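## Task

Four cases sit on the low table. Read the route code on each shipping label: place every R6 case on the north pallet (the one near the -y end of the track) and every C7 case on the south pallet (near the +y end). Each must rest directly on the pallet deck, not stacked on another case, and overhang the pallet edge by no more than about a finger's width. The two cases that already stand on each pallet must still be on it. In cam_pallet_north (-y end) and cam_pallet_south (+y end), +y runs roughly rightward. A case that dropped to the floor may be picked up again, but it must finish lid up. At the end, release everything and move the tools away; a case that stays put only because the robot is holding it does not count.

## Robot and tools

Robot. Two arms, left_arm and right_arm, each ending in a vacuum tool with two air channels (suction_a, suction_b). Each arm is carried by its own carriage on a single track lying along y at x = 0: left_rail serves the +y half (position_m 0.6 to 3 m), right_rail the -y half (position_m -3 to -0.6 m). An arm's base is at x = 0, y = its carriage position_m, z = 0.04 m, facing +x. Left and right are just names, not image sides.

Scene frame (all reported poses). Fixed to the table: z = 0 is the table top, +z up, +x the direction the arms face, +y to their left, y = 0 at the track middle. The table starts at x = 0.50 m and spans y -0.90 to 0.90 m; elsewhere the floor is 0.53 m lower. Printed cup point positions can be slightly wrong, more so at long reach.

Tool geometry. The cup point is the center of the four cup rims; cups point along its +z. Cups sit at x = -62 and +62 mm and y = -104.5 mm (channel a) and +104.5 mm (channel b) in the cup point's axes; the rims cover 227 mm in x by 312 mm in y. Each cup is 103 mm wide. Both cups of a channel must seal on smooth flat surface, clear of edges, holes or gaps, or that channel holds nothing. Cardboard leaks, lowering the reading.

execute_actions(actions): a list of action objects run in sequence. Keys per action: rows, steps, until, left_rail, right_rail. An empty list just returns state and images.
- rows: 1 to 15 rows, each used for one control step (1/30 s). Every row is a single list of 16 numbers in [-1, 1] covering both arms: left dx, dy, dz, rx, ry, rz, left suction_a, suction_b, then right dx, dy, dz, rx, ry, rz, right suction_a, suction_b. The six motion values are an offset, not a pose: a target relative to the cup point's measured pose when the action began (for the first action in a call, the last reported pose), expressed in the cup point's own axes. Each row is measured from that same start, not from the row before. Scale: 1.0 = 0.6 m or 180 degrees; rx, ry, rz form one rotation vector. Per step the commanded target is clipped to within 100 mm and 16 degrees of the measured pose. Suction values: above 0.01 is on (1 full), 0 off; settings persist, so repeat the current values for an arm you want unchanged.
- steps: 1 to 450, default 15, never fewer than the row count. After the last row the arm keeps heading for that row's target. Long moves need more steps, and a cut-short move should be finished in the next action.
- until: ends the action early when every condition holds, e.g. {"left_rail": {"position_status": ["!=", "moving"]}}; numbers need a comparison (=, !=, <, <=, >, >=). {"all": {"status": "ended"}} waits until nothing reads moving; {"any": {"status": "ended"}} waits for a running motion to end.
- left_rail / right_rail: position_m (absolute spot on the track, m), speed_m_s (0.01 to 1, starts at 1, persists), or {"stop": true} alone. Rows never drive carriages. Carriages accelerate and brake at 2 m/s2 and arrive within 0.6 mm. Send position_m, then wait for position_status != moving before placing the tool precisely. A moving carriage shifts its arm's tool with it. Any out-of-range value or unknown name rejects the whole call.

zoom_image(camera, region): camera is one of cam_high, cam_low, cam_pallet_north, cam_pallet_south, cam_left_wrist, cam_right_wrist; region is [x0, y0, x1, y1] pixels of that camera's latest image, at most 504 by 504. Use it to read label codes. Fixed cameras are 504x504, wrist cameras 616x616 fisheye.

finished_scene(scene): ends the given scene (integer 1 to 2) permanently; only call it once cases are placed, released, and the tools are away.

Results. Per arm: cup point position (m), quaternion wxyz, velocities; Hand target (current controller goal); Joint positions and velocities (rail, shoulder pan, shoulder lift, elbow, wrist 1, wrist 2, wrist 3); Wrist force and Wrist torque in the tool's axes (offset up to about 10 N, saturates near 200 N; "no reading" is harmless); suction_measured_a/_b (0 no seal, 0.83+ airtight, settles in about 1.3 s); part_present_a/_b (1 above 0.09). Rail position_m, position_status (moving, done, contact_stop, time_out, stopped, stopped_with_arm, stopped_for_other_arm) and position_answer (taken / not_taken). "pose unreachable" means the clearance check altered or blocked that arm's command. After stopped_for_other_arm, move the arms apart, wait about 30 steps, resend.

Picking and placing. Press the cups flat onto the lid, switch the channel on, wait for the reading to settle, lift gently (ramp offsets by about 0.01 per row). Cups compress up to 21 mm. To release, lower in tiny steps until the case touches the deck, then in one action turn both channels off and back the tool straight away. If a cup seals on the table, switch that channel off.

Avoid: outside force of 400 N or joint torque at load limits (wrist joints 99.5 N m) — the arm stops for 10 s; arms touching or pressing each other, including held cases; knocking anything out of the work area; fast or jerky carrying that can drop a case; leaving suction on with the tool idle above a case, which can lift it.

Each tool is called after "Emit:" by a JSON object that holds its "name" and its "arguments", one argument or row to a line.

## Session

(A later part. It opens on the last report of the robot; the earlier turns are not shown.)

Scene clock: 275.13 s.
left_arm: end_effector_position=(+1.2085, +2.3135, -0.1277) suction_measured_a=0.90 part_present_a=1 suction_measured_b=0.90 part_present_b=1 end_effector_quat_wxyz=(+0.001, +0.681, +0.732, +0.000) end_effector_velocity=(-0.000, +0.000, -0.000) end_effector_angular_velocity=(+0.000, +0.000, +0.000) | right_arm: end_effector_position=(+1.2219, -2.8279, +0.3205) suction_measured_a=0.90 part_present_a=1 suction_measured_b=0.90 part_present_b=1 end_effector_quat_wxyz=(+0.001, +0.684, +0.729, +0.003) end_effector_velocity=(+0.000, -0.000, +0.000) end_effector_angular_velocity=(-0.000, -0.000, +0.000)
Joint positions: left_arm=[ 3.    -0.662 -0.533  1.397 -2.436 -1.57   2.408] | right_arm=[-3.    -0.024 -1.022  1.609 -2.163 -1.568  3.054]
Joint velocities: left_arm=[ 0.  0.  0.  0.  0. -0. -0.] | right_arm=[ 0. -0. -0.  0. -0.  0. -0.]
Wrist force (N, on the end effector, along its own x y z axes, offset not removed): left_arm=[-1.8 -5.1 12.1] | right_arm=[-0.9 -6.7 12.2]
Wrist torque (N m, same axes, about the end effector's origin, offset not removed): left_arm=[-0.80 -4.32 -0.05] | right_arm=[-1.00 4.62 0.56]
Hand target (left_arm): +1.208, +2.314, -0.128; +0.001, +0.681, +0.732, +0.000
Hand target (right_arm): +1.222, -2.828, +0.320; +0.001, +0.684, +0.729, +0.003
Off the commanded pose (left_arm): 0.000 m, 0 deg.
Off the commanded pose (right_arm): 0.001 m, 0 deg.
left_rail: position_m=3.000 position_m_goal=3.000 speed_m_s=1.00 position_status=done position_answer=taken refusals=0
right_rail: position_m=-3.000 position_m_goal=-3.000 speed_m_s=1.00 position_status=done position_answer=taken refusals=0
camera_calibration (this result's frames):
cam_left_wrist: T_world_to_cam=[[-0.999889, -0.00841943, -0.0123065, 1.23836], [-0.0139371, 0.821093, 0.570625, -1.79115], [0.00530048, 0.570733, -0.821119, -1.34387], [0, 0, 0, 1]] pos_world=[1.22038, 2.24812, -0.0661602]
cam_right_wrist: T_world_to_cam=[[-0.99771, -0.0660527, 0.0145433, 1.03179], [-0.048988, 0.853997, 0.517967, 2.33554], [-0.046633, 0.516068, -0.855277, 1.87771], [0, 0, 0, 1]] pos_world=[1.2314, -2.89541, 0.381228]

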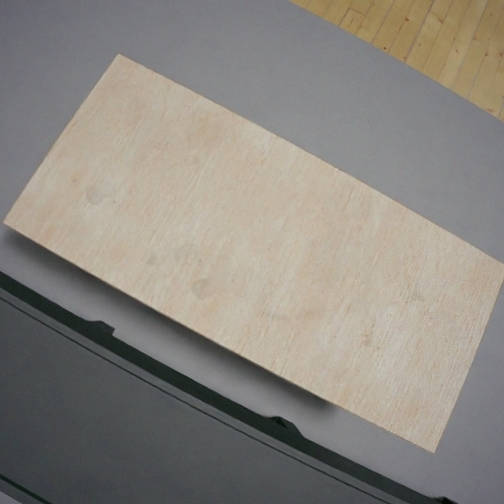

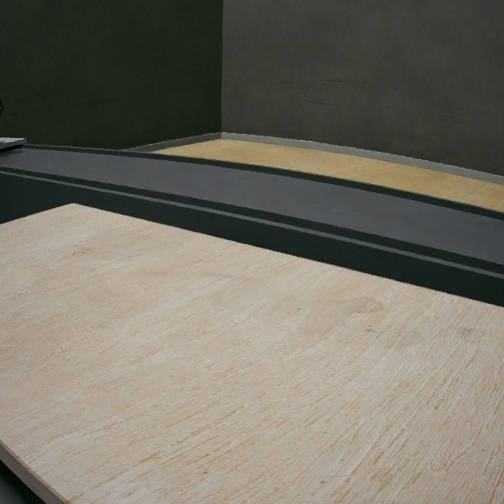

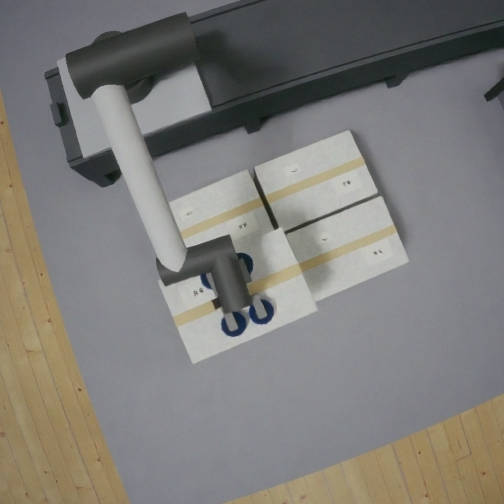

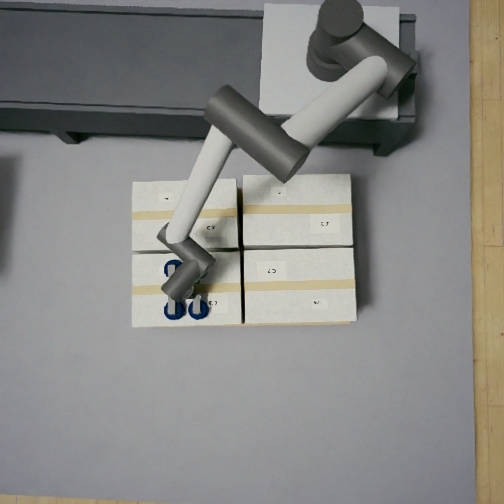

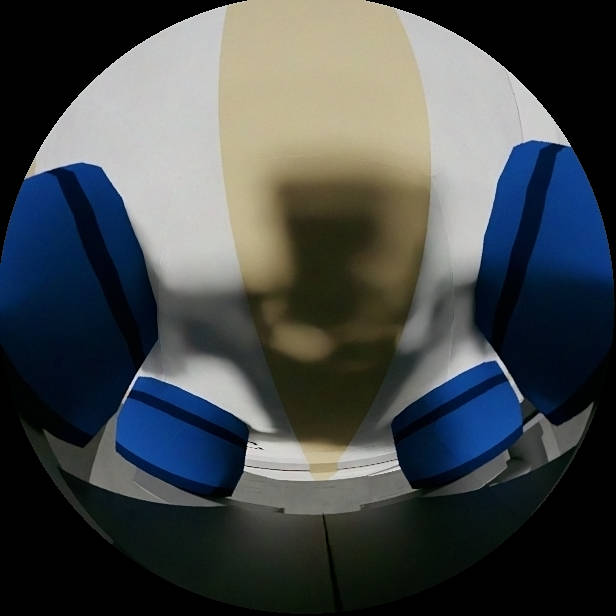

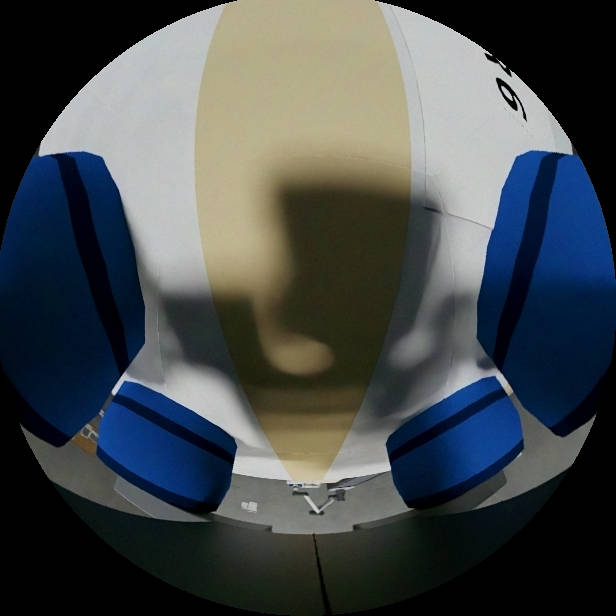

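Emit:
{"name": "execute_actions", "arguments": {
  "actions": [
    {"rows":[[0,0,0.0017,0,0,0,1,1,0,0,0.005,0,0,0,1,1],[0,0,0.0017,0,0,0,1,1,0,0,0.015,0,0,0,1,1],[0,0,0.0017,0,0,0,1,1,0,0,0.03,0,0,0,1,1],[0,0,0.0017,0,0,0,1,1,0,0,0.05,0,0,0,1,1],[0,0,0.0017,0,0,0,1,1,0,0,0.075,0,0,0,1,1],[0,0,0.0017,0,0,0,1,1,0,0,0.105,0,0,0,1,1],[0,0,0.0017,0,0,0,1,1,0,0,0.135,0,0,0,1,1],[0,0,0.0025,0,0,0,1,1,0,0,0.17,0,0,0,1,1],[0,0,0.0025,0,0,0,1,1,0,0,0.205,0,0,0,1,1],[0,0,0.0025,0,0,0,1,1,0,0,0.24,0,0,0,1,1],[0,0,0.0025,0,0,0,1,1,0,0,0.275,0,0,0,1,1],[0,0,0.0025,0,0,0,1,1,0,0,0.31,0,0,0,1,1],[0,0,0.0025,0,0,0,1,1,0,0,0.345,0,0,0,1,1],[0,0,0.0025,0,0,0,1,1,0,0,0.38,0,0,0,1,1],[0,0,0.0025,0,0,0,1,1,0.015,-0.008,0.705,0,0,0,1,1]],"steps":33}
  ]
}}

Emit:
{"name": "zoom_image", "arguments": {
  "camera": "cam_pallet_north",
  "region": [140,160,340,360]
}}

Scene clock: 288.13 s.
left_arm: end_effector_position=(+1.2085, +2.3135, -0.1292) suction_measured_a=0.90 part_present_a=1 suction_measured_b=0.90 part_present_b=1 end_effector_quat_wxyz=(+0.001, +0.681, +0.732, +0.000) end_effector_velocity=(-0.000, +0.000, -0.000) end_effector_angular_velocity=(+0.000, +0.000, +0.000) | right_arm: end_effector_position=(+1.2169, -2.8186, -0.0996) suction_measured_a=0.90 part_present_a=1 suction_measured_b=0.90 part_present_b=1 end_effector_quat_wxyz=(+0.001, +0.684, +0.729, +0.003) end_effector_velocity=(+0.014, +0.002, -0.031) end_effector_angular_velocity=(-0.000, -0.008, -0.000)
Joint positions: left_arm=[ 3.    -0.662 -0.532  1.397 -2.437 -1.57   2.408] | right_arm=[-3.    -0.017 -0.67   1.697 -2.603 -1.568  3.062]
Joint velocities: left_arm=[ 0. -0.  0. -0. -0. -0. -0.] | right_arm=[ 0.     0.002  0.04  -0.025 -0.022 -0.     0.002]
Wrist force (N, on the end effector, along its own x y z axes, offset not removed): left_arm=[0.0 -6.4 8.5] | right_arm=[-2.0 -1.0 15.6]
Wrist torque (N m, same axes, about the end effector's origin, offset not removed): left_arm=[-1.01 -4.55 0.01] | right_arm=[-1.08 4.77 0.45]
Hand target (left_arm): +1.208, +2.314, -0.129; +0.001, +0.681, +0.732, +0.000
Hand target (right_arm): +1.218, -2.818, -0.103; +0.001, +0.684, +0.729, +0.003
Off the commanded pose (left_arm): 0.000 m, 0 deg.
Off the commanded pose (right_arm): 0.004 m, 0 deg.
left_rail: position_m=3.000 position_m_goal=3.000 speed_m_s=1.00 position_status=done position_answer=taken refusals=0
right_rail: position_m=-3.000 position_m_goal=-3.000 speed_m_s=1.00 position_status=done position_answer=taken refusals=0
camera_calibration (this result's frames):
cam_left_wrist: T_world_to_cam=[[-0.999889, -0.00841818, -0.0123056, 1.23834], [-0.0139355, 0.821094, 0.570622, -1.79031], [0.00530046, 0.57073, -0.82112, -1.3451], [0, 0, 0, 1]] pos_world=[1.22038, 2.24812, -0.0676598]
cam_right_wrist: T_world_to_cam=[[-0.997707, -0.0660616, 0.0146863, 1.03355], [-0.0489197, 0.853978, 0.518004, 2.54479], [-0.046762, 0.516098, -0.855252, 1.51365], [0, 0, 0, 1]] pos_world=[1.22645, -2.88611, -0.0388368]

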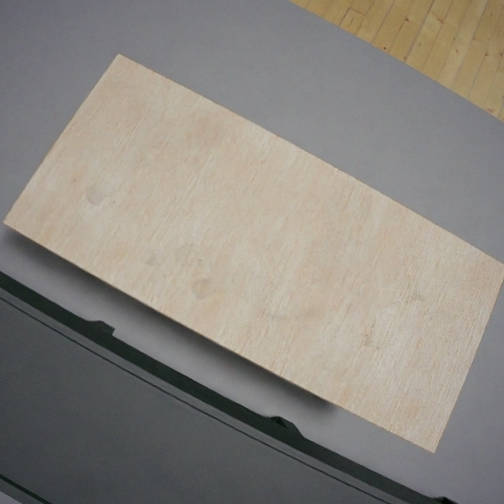

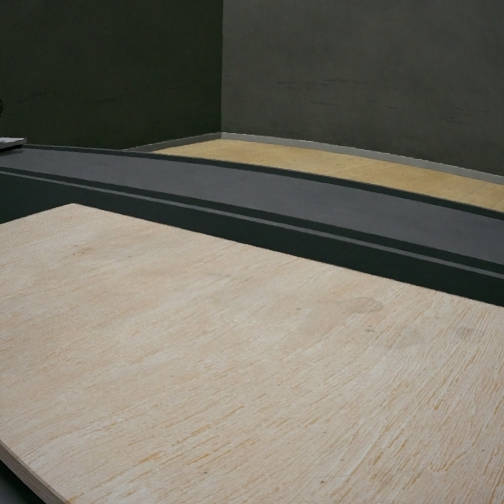

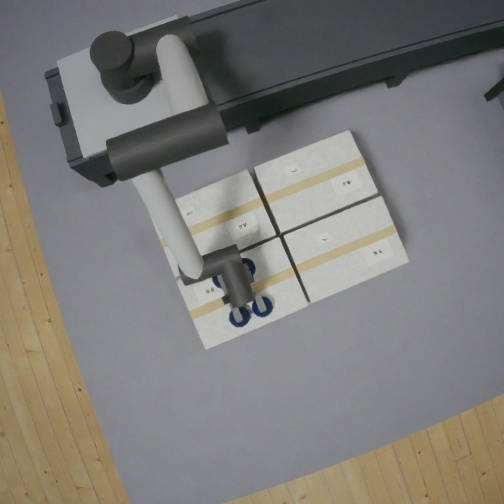

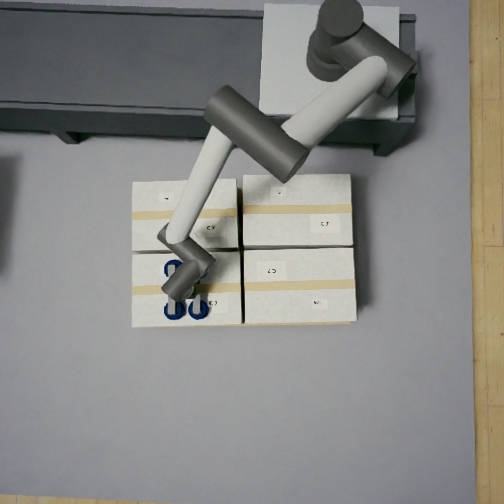

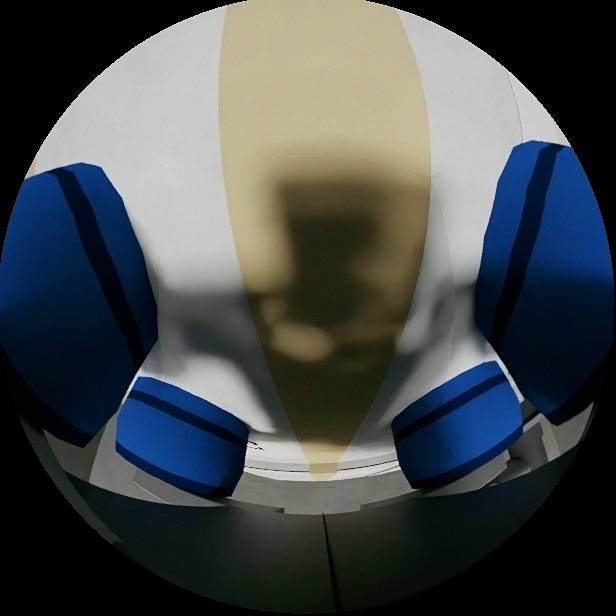

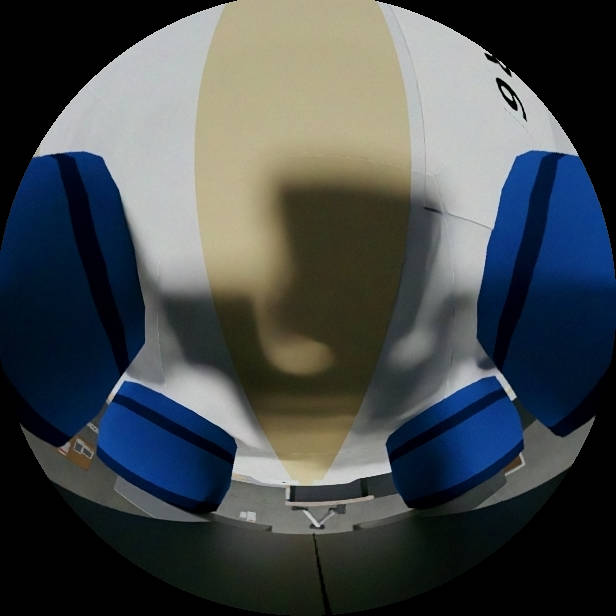

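Region (140, 160, 340, 360) of cam_pallet_north's 504x504 image, scaled by 2.520, with more detail than that image has.

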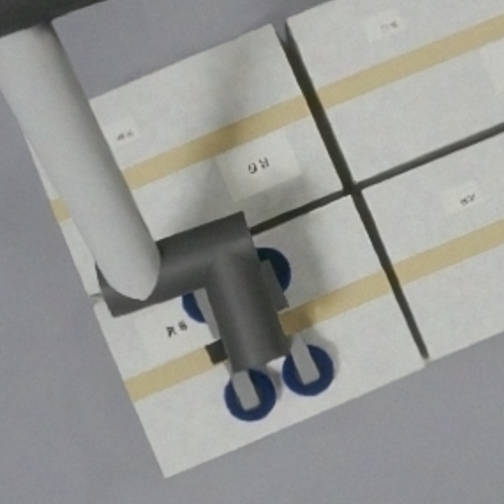

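Emit:
{"name": "execute_actions", "arguments": {
  "actions": [
    {"rows":[[0,0,0.002,0,0,0,1,1,0,0,0.010,0,0,0,1,1],[0,0,0.002,0,0,0,1,1,0,0,0.018,0,0,0,1,1],[0,0,0.002,0,0,0,1,1,0,0,0.027,0,0,0,1,1],[0,0,0.002,0,0,0,1,1,0,0,0.037,0,0,0,1,1]],"steps":4}
  ]
}}

Scene clock: 292.07 s.
left_arm: end_effector_position=(+1.2085, +2.3135, -0.1299) suction_measured_a=0.90 part_present_a=1 suction_measured_b=0.90 part_present_b=1 end_effector_quat_wxyz=(+0.001, +0.681, +0.732, +0.000) end_effector_velocity=(-0.001, +0.001, -0.006) end_effector_angular_velocity=(+0.001, +0.001, +0.000) | right_arm: end_effector_position=(+1.2176, -2.8184, -0.1076) suction_measured_a=0.90 part_present_a=1 suction_measured_b=0.90 part_present_b=1 end_effector_quat_wxyz=(+0.001, +0.684, +0.729, +0.003) end_effector_velocity=(-0.008, +0.000, -0.095) end_effector_angular_velocity=(+0.000, +0.005, +0.000)
Joint positions: left_arm=[ 3.    -0.662 -0.531  1.397 -2.438 -1.57   2.408] | right_arm=[-3.    -0.016 -0.661  1.694 -2.61  -1.568  3.062]
Joint velocities: left_arm=[ 0.    -0.     0.005 -0.    -0.003  0.    -0.   ] | right_arm=[ 0.     0.     0.09  -0.004 -0.081 -0.    -0.   ]
Wrist force (N, on the end effector, along its own x y z axes, offset not removed): left_arm=[0.5 -10.0 9.8] | right_arm=[-1.5 -2.0 -4.9]
Wrist torque (N m, same axes, about the end effector's origin, offset not removed): left_arm=[-1.13 -4.51 -0.07] | right_arm=[-1.29 4.07 0.40]
Hand target (left_arm): +1.208, +2.314, -0.130; +0.001, +0.681, +0.732, +0.000
Hand target (right_arm): +1.217, -2.819, -0.122; +0.001, +0.684, +0.729, +0.003
Off the commanded pose (left_arm): 0.000 m, 0 deg.
Off the commanded pose (right_arm): 0.014 m, 0 deg.
left_rail: position_m=3.000 position_m_goal=3.000 speed_m_s=1.00 position_status=done position_answer=taken refusals=0
right_rail: position_m=-3.000 position_m_goal=-3.000 speed_m_s=1.00 position_status=done position_answer=taken refusals=0
camera_calibration (this result's frames):
cam_left_wrist: T_world_to_cam=[[-0.999889, -0.00841818, -0.012285, 1.23832], [-0.0139238, 0.821085, 0.570636, -1.78989], [0.00528331, 0.570743, -0.821111, -1.34571], [0, 0, 0, 1]] pos_world=[1.22037, 2.24813, -0.0683899]
cam_right_wrist: T_world_to_cam=[[-0.997715, -0.0660538, 0.0142075, 1.03428], [-0.0491633, 0.853998, 0.517949, 2.54913], [-0.0463457, 0.516067, -0.855294, 1.50612], [0, 0, 0, 1]] pos_world=[1.22704, -2.88589, -0.0468358]

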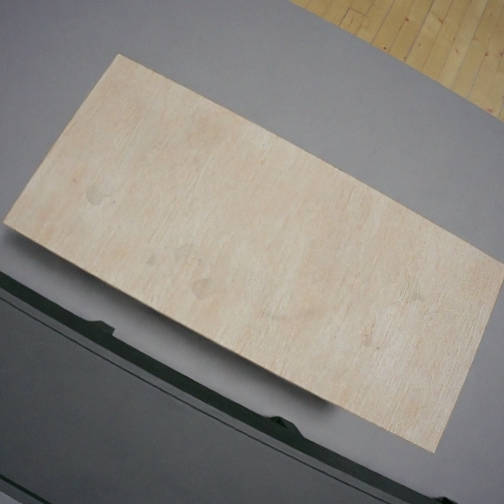

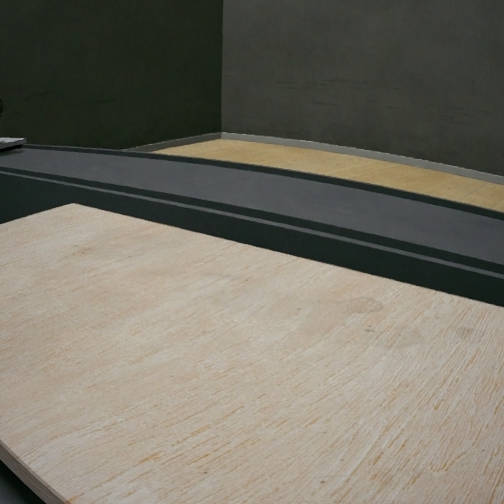

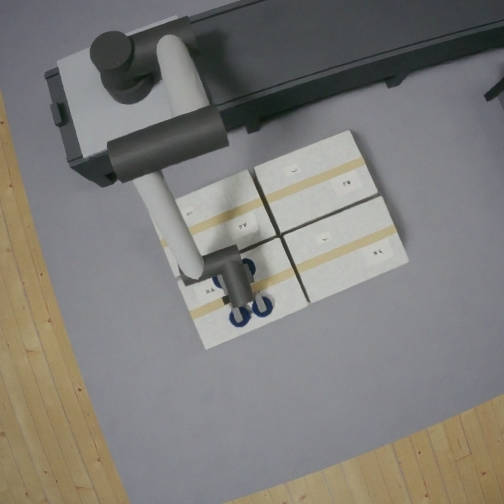

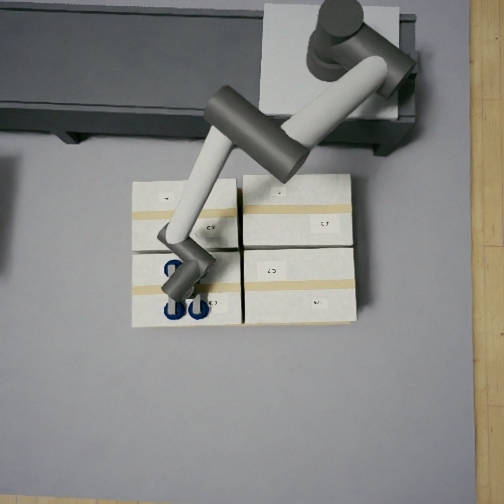

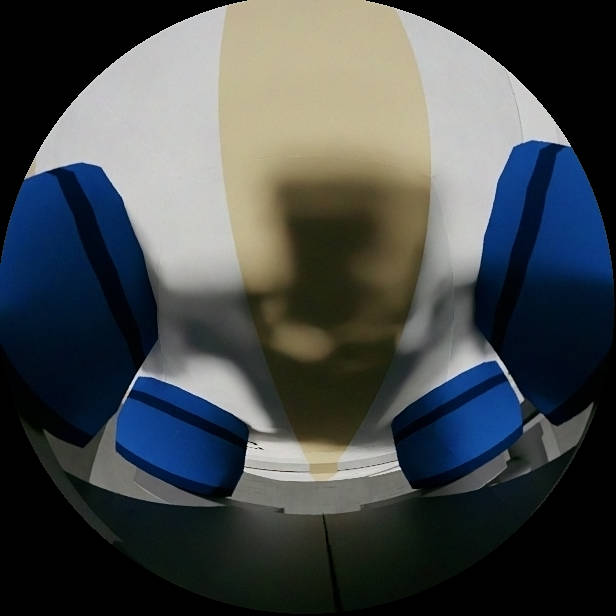

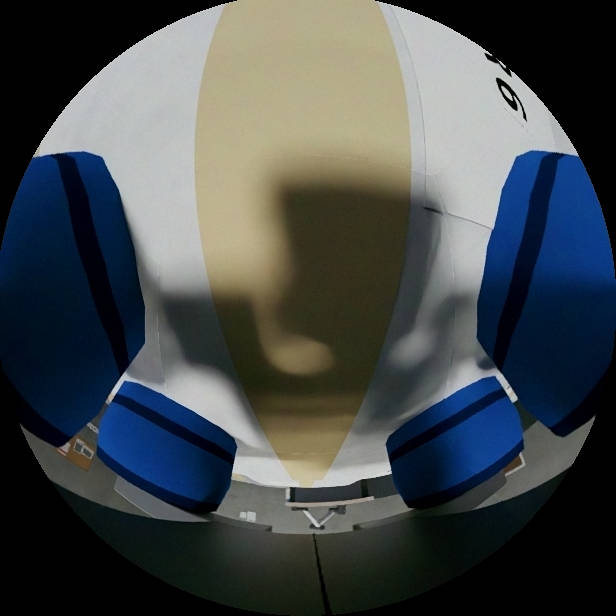

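Emit:
{"name": "execute_actions", "arguments": {
  "actions": []
}}

Scene clock: 293.17 s.
left_arm: end_effector_position=(+1.2085, +2.3135, -0.1304) suction_measured_a=0.90 part_present_a=1 suction_measured_b=0.90 part_present_b=1 end_effector_quat_wxyz=(+0.001, +0.681, +0.732, +0.000) end_effector_velocity=(-0.000, +0.000, -0.000) end_effector_angular_velocity=(+0.000, +0.000, -0.000) | right_arm: end_effector_position=(+1.2167, -2.8186, -0.1216) suction_measured_a=0.90 part_present_a=1 suction_measured_b=0.90 part_present_b=1 end_effector_quat_wxyz=(+0.001, +0.684, +0.729, +0.003) end_effector_velocity=(-0.000, -0.000, -0.000) end_effector_angular_velocity=(+0.000, +0.000, -0.000)
Joint positions: left_arm=[ 3.    -0.662 -0.531  1.397 -2.438 -1.57   2.408] | right_arm=[-3.    -0.017 -0.648  1.693 -2.621 -1.568  3.062]
Joint velocities: left_arm=[ 0.  0.  0. -0.  0. -0.  0.] | right_arm=[ 0. -0.  0. -0. -0.  0. -0.]
Wrist force (N, on the end effector, along its own x y z axes, offset not removed): left_arm=[1.1 -5.0 8.8] | right_arm=[-1.2 -6.5 8.5]
Wrist torque (N m, same axes, about the end effector's origin, offset not removed): left_arm=[-0.80 -4.63 -0.03] | right_arm=[-0.84 4.70 0.56]
Hand target (left_arm): +1.208, +2.314, -0.130; +0.001, +0.681, +0.732, +0.000
Hand target (right_arm): +1.217, -2.819, -0.122; +0.001, +0.684, +0.729, +0.003
Off the commanded pose (left_arm): 0.000 m, 0 deg.
Off the commanded pose (right_arm): 0.000 m, 0 deg.
left_rail: position_m=3.000 position_m_goal=3.000 speed_m_s=1.00 position_status=done position_answer=taken refusals=0
right_rail: position_m=-3.000 position_m_goal=-3.000 speed_m_s=1.00 position_status=done position_answer=taken refusals=0
camera_calibration (this result's frames):
cam_left_wrist: T_world_to_cam=[[-0.999889, -0.0084185, -0.0123051, 1.23833], [-0.0139355, 0.821094, 0.570622, -1.78962], [0.00529983, 0.57073, -0.82112, -1.34608], [0, 0, 0, 1]] pos_world=[1.22038, 2.24812, -0.0688593]
cam_right_wrist: T_world_to_cam=[[-0.997706, -0.0660604, 0.0148021, 1.03368], [-0.0488599, 0.853993, 0.517986, 2.55614], [-0.0468592, 0.516074, -0.855261, 1.49484], [0, 0, 0, 1]] pos_world=[1.22625, -2.88609, -0.0608709]

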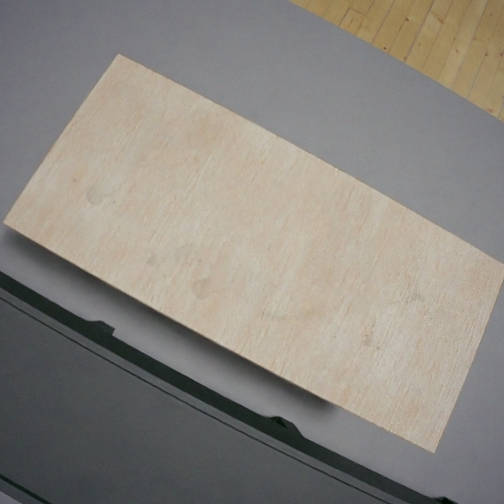

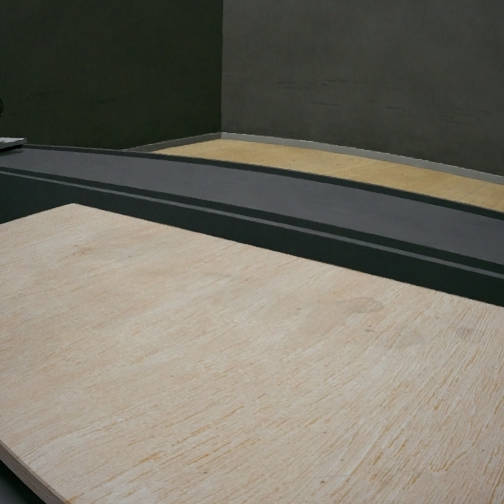

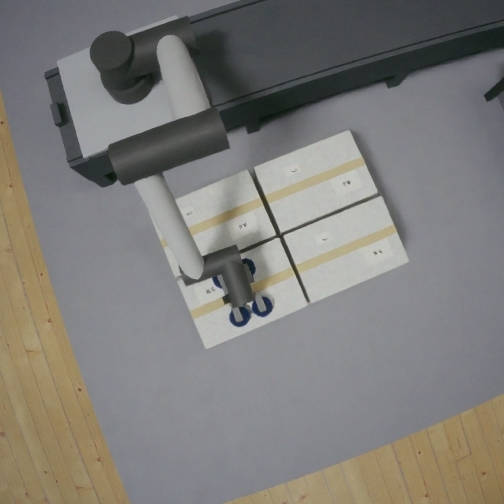

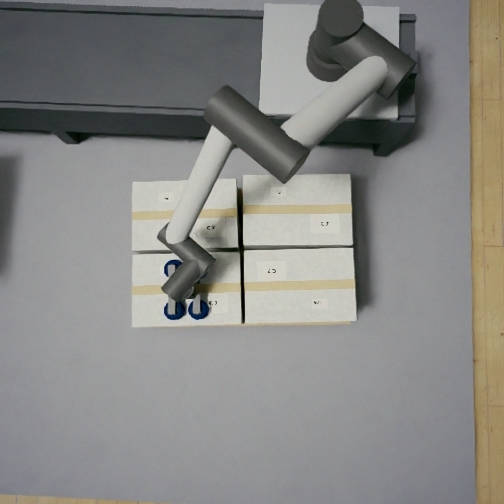

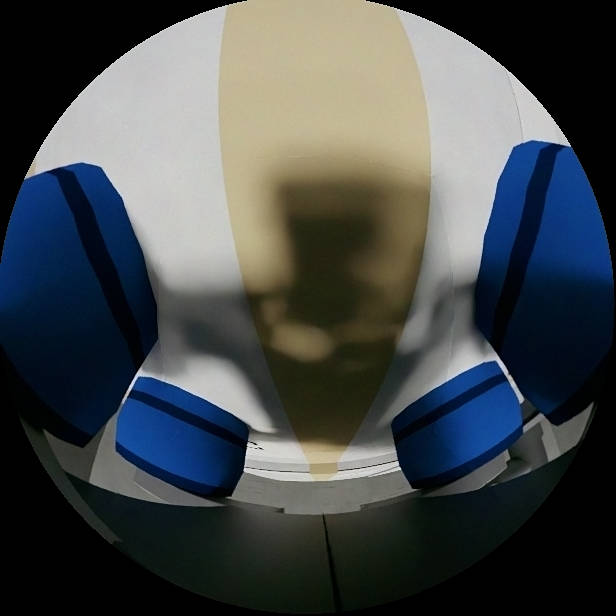

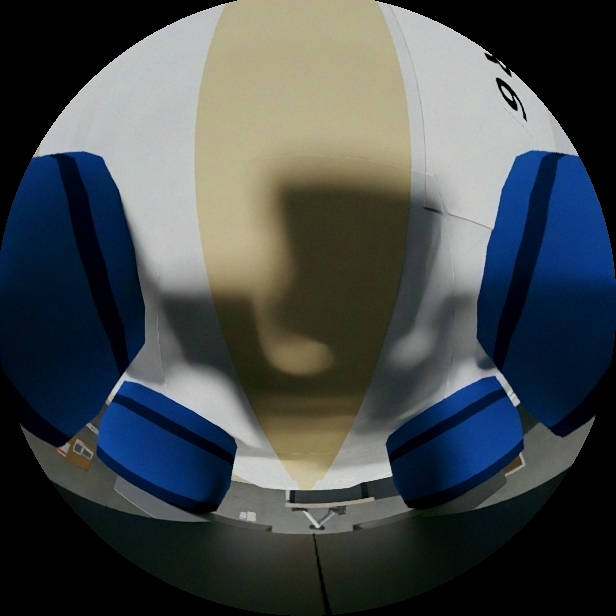

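Emit:
{"name": "execute_actions", "arguments": {
  "actions": [
    {"rows":[[0,0,0.002,0,0,0,1,1,0,0,0.0022,0,0,0,1,1]],"steps":1}
  ]
}}

Scene clock: 296.27 s.
left_arm: end_effector_position=(+1.2085, +2.3135, -0.1304) suction_measured_a=0.90 part_present_a=1 suction_measured_b=0.90 part_present_b=1 end_effector_quat_wxyz=(+0.001, +0.681, +0.732, +0.000) end_effector_velocity=(+0.000, -0.000, -0.003) end_effector_angular_velocity=(-0.000, -0.000, +0.000) | right_arm: end_effector_position=(+1.2167, -2.8185, -0.1217) suction_measured_a=0.90 part_present_a=1 suction_measured_b=0.90 part_present_b=1 end_effector_quat_wxyz=(+0.001, +0.684, +0.729, +0.003) end_effector_velocity=(+0.000, -0.000, -0.004) end_effector_angular_velocity=(-0.000, -0.000, -0.000)
Joint positions: left_arm=[ 3.    -0.662 -0.531  1.397 -2.438 -1.57   2.408] | right_arm=[-3.    -0.017 -0.648  1.693 -2.621 -1.568  3.062]
Joint velocities: left_arm=[ 0.     0.     0.003 -0.001 -0.002 -0.    -0.   ] | right_arm=[ 0.    -0.     0.004 -0.001 -0.003  0.     0.   ]
Wrist force (N, on the end effector, along its own x y z axes, offset not removed): left_arm=[-1.2 -5.1 8.1] | right_arm=[0.7 -6.0 10.5]
Wrist torque (N m, same axes, about the end effector's origin, offset not removed): left_arm=[-0.83 -4.42 -0.05] | right_arm=[-0.76 4.29 0.64]
Hand target (left_arm): +1.208, +2.314, -0.132; +0.001, +0.681, +0.732, +0.000
Hand target (right_arm): +1.217, -2.819, -0.123; +0.001, +0.684, +0.729, +0.003
Off the commanded pose (left_arm): 0.001 m, 0 deg.
Off the commanded pose (right_arm): 0.001 m, 0 deg.
left_rail: position_m=3.000 position_m_goal=3.000 speed_m_s=1.00 position_status=done position_answer=taken refusals=0
right_rail: position_m=-3.000 position_m_goal=-3.000 speed_m_s=1.00 position_status=done position_answer=taken refusals=0
camera_calibration (this result's frames):
cam_left_wrist: T_world_to_cam=[[-0.999889, -0.00841853, -0.012303, 1.23833], [-0.0139343, 0.821093, 0.570624, -1.7896], [0.00529809, 0.570732, -0.821119, -1.34611], [0, 0, 0, 1]] pos_world=[1.22038, 2.24812, -0.068893]
cam_right_wrist: T_world_to_cam=[[-0.997706, -0.066061, 0.0148035, 1.03368], [-0.0488584, 0.853978, 0.51801, 2.55612], [-0.0468621, 0.516098, -0.855247, 1.49487], [0, 0, 0, 1]] pos_world=[1.22625, -2.88608, -0.060911]

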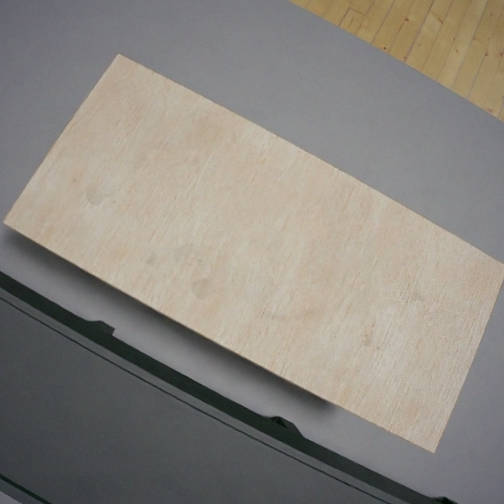

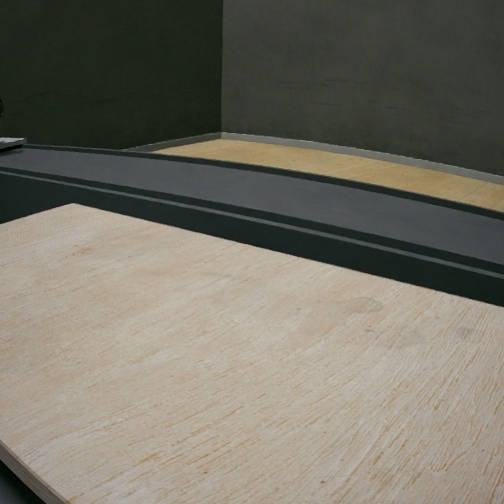

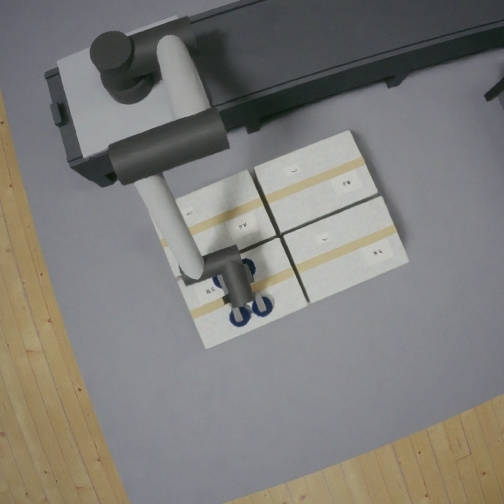

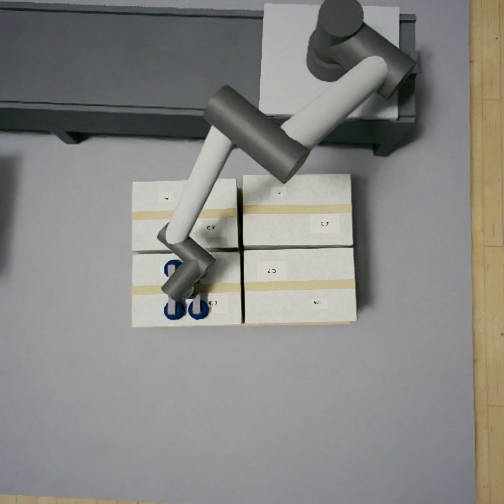

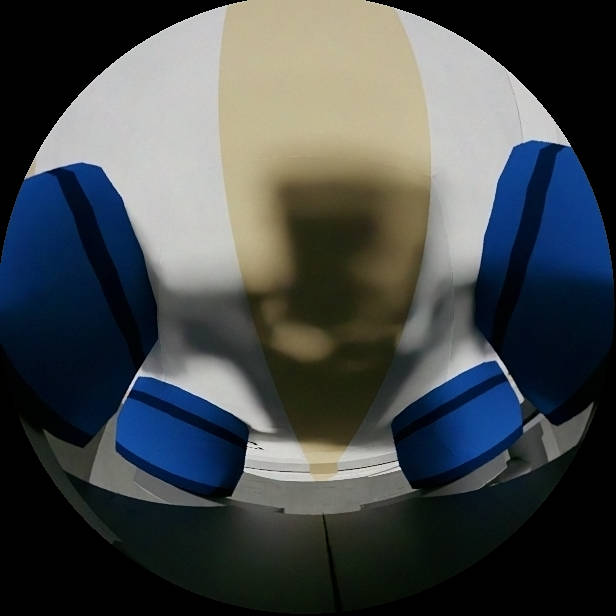

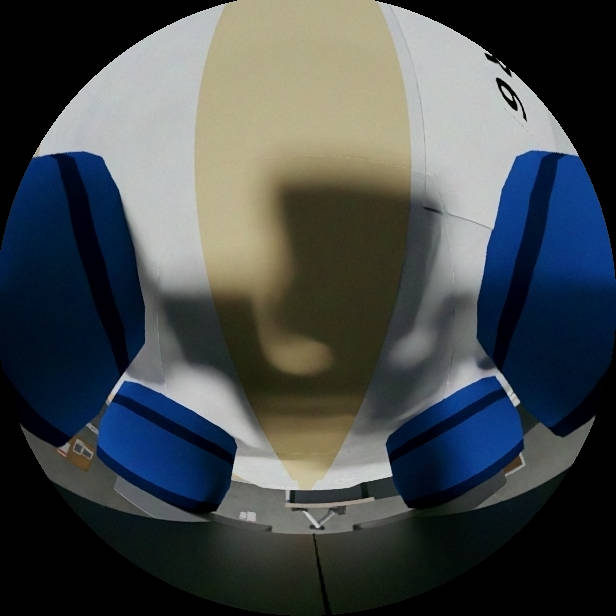

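Emit:
{"name": "execute_actions", "arguments": {
  "actions": []
}}

Scene clock: 297.50 s.
left_arm: end_effector_position=(+1.2085, +2.3135, -0.1316) suction_measured_a=0.90 part_present_a=1 suction_measured_b=0.90 part_present_b=1 end_effector_quat_wxyz=(+0.001, +0.681, +0.732, +0.000) end_effector_velocity=(+0.000, -0.000, +0.000) end_effector_angular_velocity=(-0.000, -0.000, -0.000) | right_arm: end_effector_position=(+1.2167, -2.8185, -0.1229) suction_measured_a=0.90 part_present_a=1 suction_measured_b=0.90 part_present_b=1 end_effector_quat_wxyz=(+0.001, +0.684, +0.729, +0.003) end_effector_velocity=(+0.000, +0.000, +0.000) end_effector_angular_velocity=(+0.000, -0.000, +0.000)
Joint positions: left_arm=[ 3.    -0.662 -0.53   1.397 -2.439 -1.57   2.408] | right_arm=[-3.    -0.017 -0.646  1.693 -2.623 -1.568  3.062]
Joint velocities: left_arm=[ 0. -0. -0.  0. -0.  0. -0.] | right_arm=[ 0.  0. -0.  0.  0.  0. -0.]
Wrist force (N, on the end effector, along its own x y z axes, offset not removed): left_arm=[-1.7 -5.7 12.6] | right_arm=[0.5 -5.7 13.0]
Wrist torque (N m, same axes, about the end effector's origin, offset not removed): left_arm=[-0.89 -4.30 0.04] | right_arm=[-0.83 4.47 0.49]
Hand target (left_arm): +1.208, +2.314, -0.132; +0.001, +0.681, +0.732, +0.000
Hand target (right_arm): +1.217, -2.819, -0.123; +0.001, +0.684, +0.729, +0.003
Off the commanded pose (left_arm): 0.000 m, 0 deg.
Off the commanded pose (right_arm): 0.000 m, 0 deg.
left_rail: position_m=3.000 position_m_goal=3.000 speed_m_s=1.00 position_status=done position_answer=taken refusals=0
right_rail: position_m=-3.000 position_m_goal=-3.000 speed_m_s=1.00 position_status=done position_answer=taken refusals=0
camera_calibration (this result's frames):
cam_left_wrist: T_world_to_cam=[[-0.999889, -0.00841973, -0.0123037, 1.23831], [-0.0139357, 0.821094, 0.570623, -1.78894], [0.00529801, 0.570732, -0.82112, -1.34707], [0, 0, 0, 1]] pos_world=[1.22038, 2.24812, -0.0700582]
cam_right_wrist: T_world_to_cam=[[-0.997706, -0.0660635, 0.0148027, 1.0337], [-0.0488609, 0.853978, 0.51801, 2.55678], [-0.0468627, 0.516098, -0.855247, 1.49378], [0, 0, 0, 1]] pos_world=[1.22626, -2.88608, -0.0621911]

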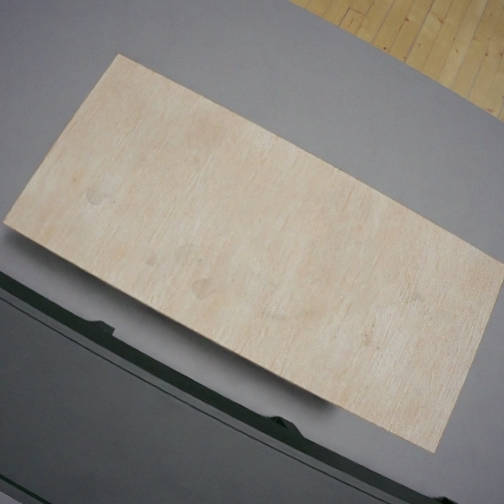

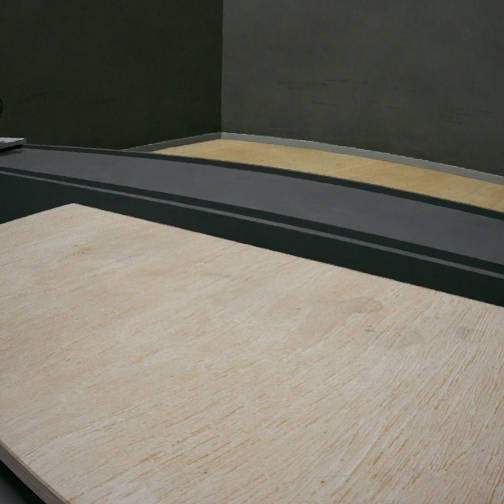

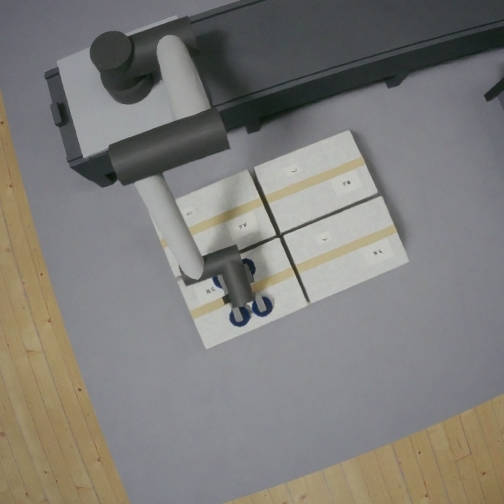

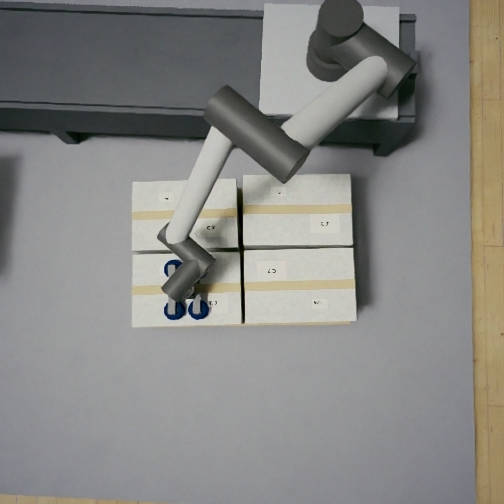

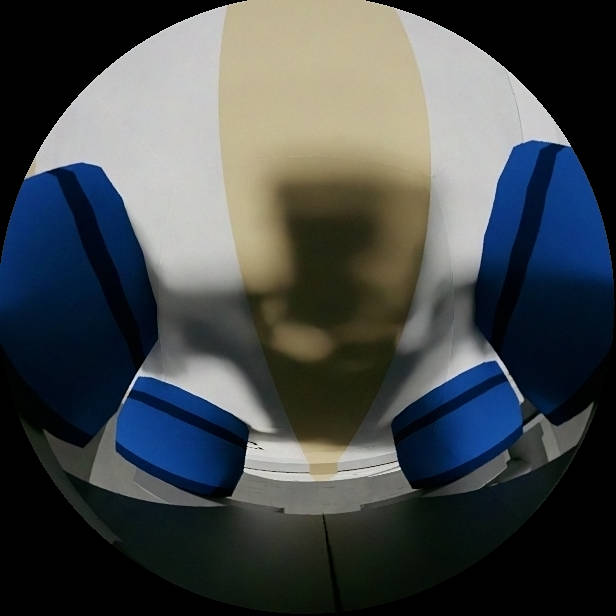

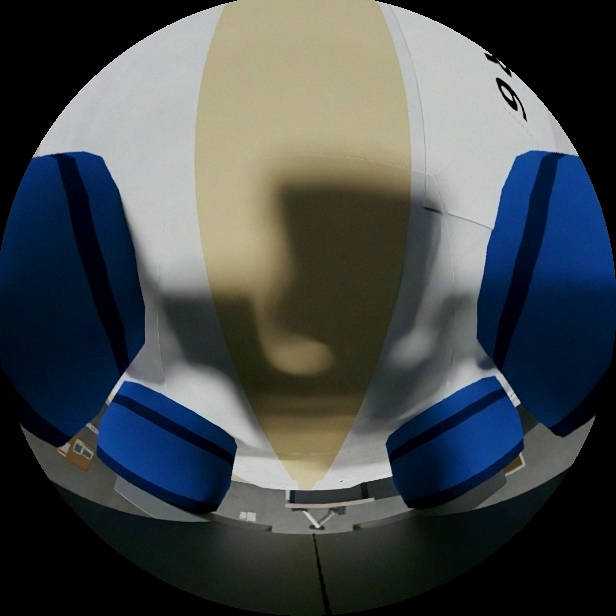

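Emit:
{"name": "execute_actions", "arguments": {
  "actions": [
    {"rows":[[0,0,0.002,0,0,0,1,1,0,0,0.0022,0,0,0,1,1]],"steps":1}
  ]
}}

Scene clock: 299.00 s.
left_arm: end_effector_position=(+1.2085, +2.3135, -0.1316) suction_measured_a=0.90 part_present_a=1 suction_measured_b=0.90 part_present_b=1 end_effector_quat_wxyz=(+0.001, +0.681, +0.732, +0.000) end_effector_velocity=(+0.000, -0.000, -0.003) end_effector_angular_velocity=(-0.000, -0.000, +0.000) | right_arm: end_effector_position=(+1.2167, -2.8186, -0.1230) suction_measured_a=0.90 part_present_a=1 suction_measured_b=0.90 part_present_b=1 end_effector_quat_wxyz=(+0.001, +0.684, +0.729, +0.003) end_effector_velocity=(+0.000, -0.000, -0.004) end_effector_angular_velocity=(-0.000, -0.000, +0.000)
Joint positions: left_arm=[ 3.    -0.662 -0.53   1.397 -2.439 -1.57   2.408] | right_arm=[-3.    -0.017 -0.646  1.693 -2.623 -1.568  3.062]
Joint velocities: left_arm=[ 0.     0.     0.003 -0.001 -0.002 -0.    -0.   ] | right_arm=[ 0.     0.     0.004 -0.001 -0.003 -0.    -0.   ]
Wrist force (N, on the end effector, along its own x y z axes, offset not removed): left_arm=[-3.3 -3.4 7.4] | right_arm=[-0.8 -4.6 11.6]
Wrist torque (N m, same axes, about the end effector's origin, offset not removed): left_arm=[-0.54 -4.03 0.06] | right_arm=[-0.54 4.58 0.59]
Hand target (left_arm): +1.208, +2.314, -0.133; +0.001, +0.681, +0.732, +0.000
Hand target (right_arm): +1.217, -2.819, -0.124; +0.001, +0.684, +0.729, +0.003
Off the commanded pose (left_arm): 0.001 m, 0 deg.
Off the commanded pose (right_arm): 0.001 m, 0 deg.
left_rail: position_m=3.000 position_m_goal=3.000 speed_m_s=1.00 position_status=done position_answer=taken refusals=0
right_rail: position_m=-3.000 position_m_goal=-3.000 speed_m_s=1.00 position_status=done position_answer=taken refusals=0
camera_calibration (this result's frames):
cam_left_wrist: T_world_to_cam=[[-0.999889, -0.00841972, -0.0123019, 1.23831], [-0.0139347, 0.821093, 0.570625, -1.78892], [0.00529652, 0.570733, -0.821119, -1.3471], [0, 0, 0, 1]] pos_world=[1.22038, 2.24812, -0.0700918]
cam_right_wrist: T_world_to_cam=[[-0.997706, -0.0660627, 0.0148074, 1.0337], [-0.0488591, 0.853993, 0.517986, 2.55684], [-0.046865, 0.516074, -0.855261, 1.49369], [0, 0, 0, 1]] pos_world=[1.22626, -2.88609, -0.0622257]

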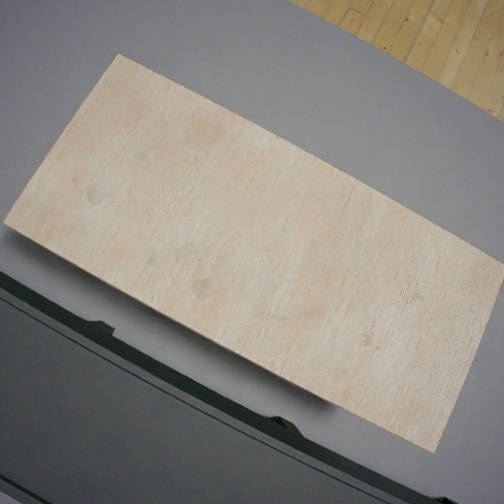

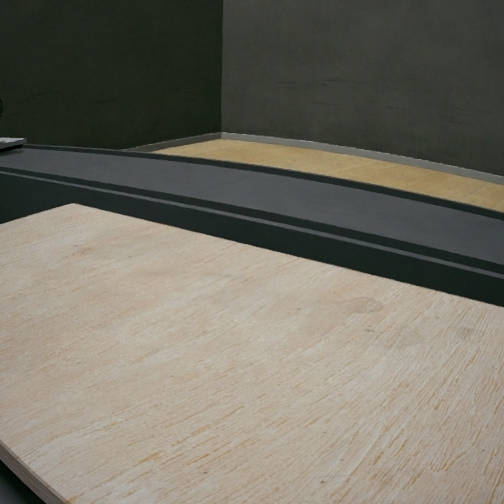

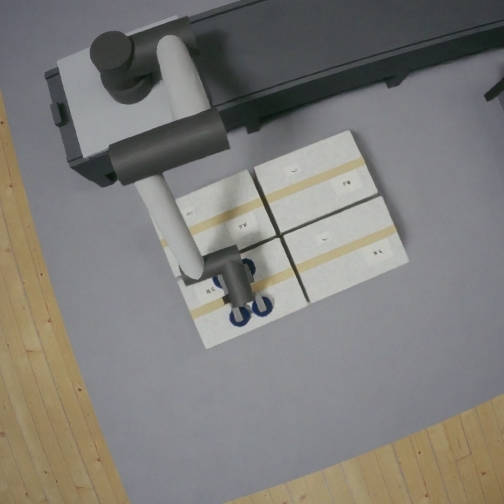

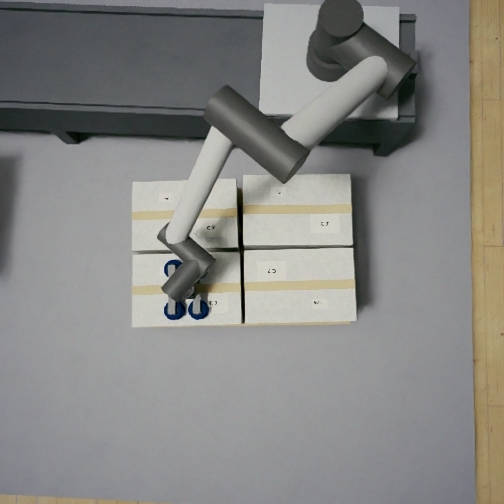

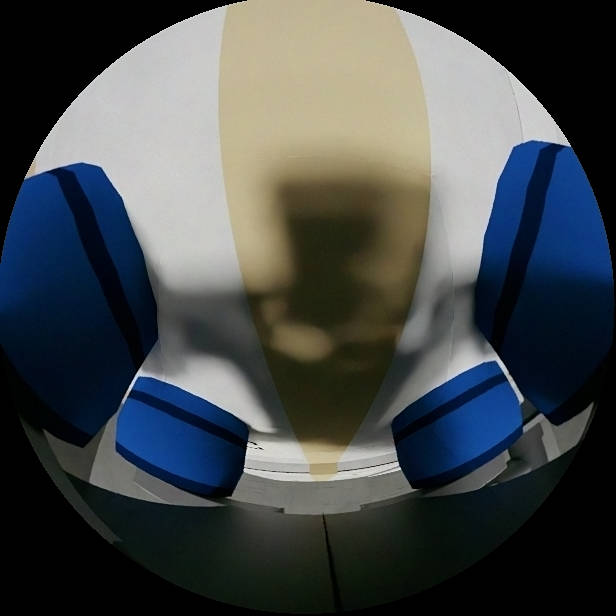

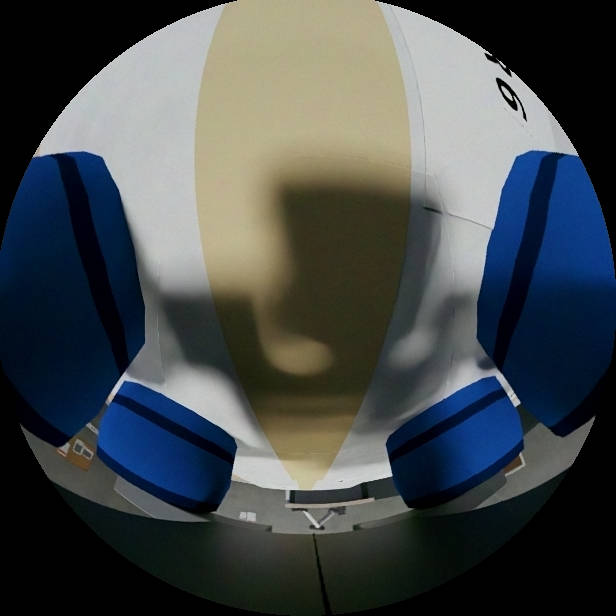

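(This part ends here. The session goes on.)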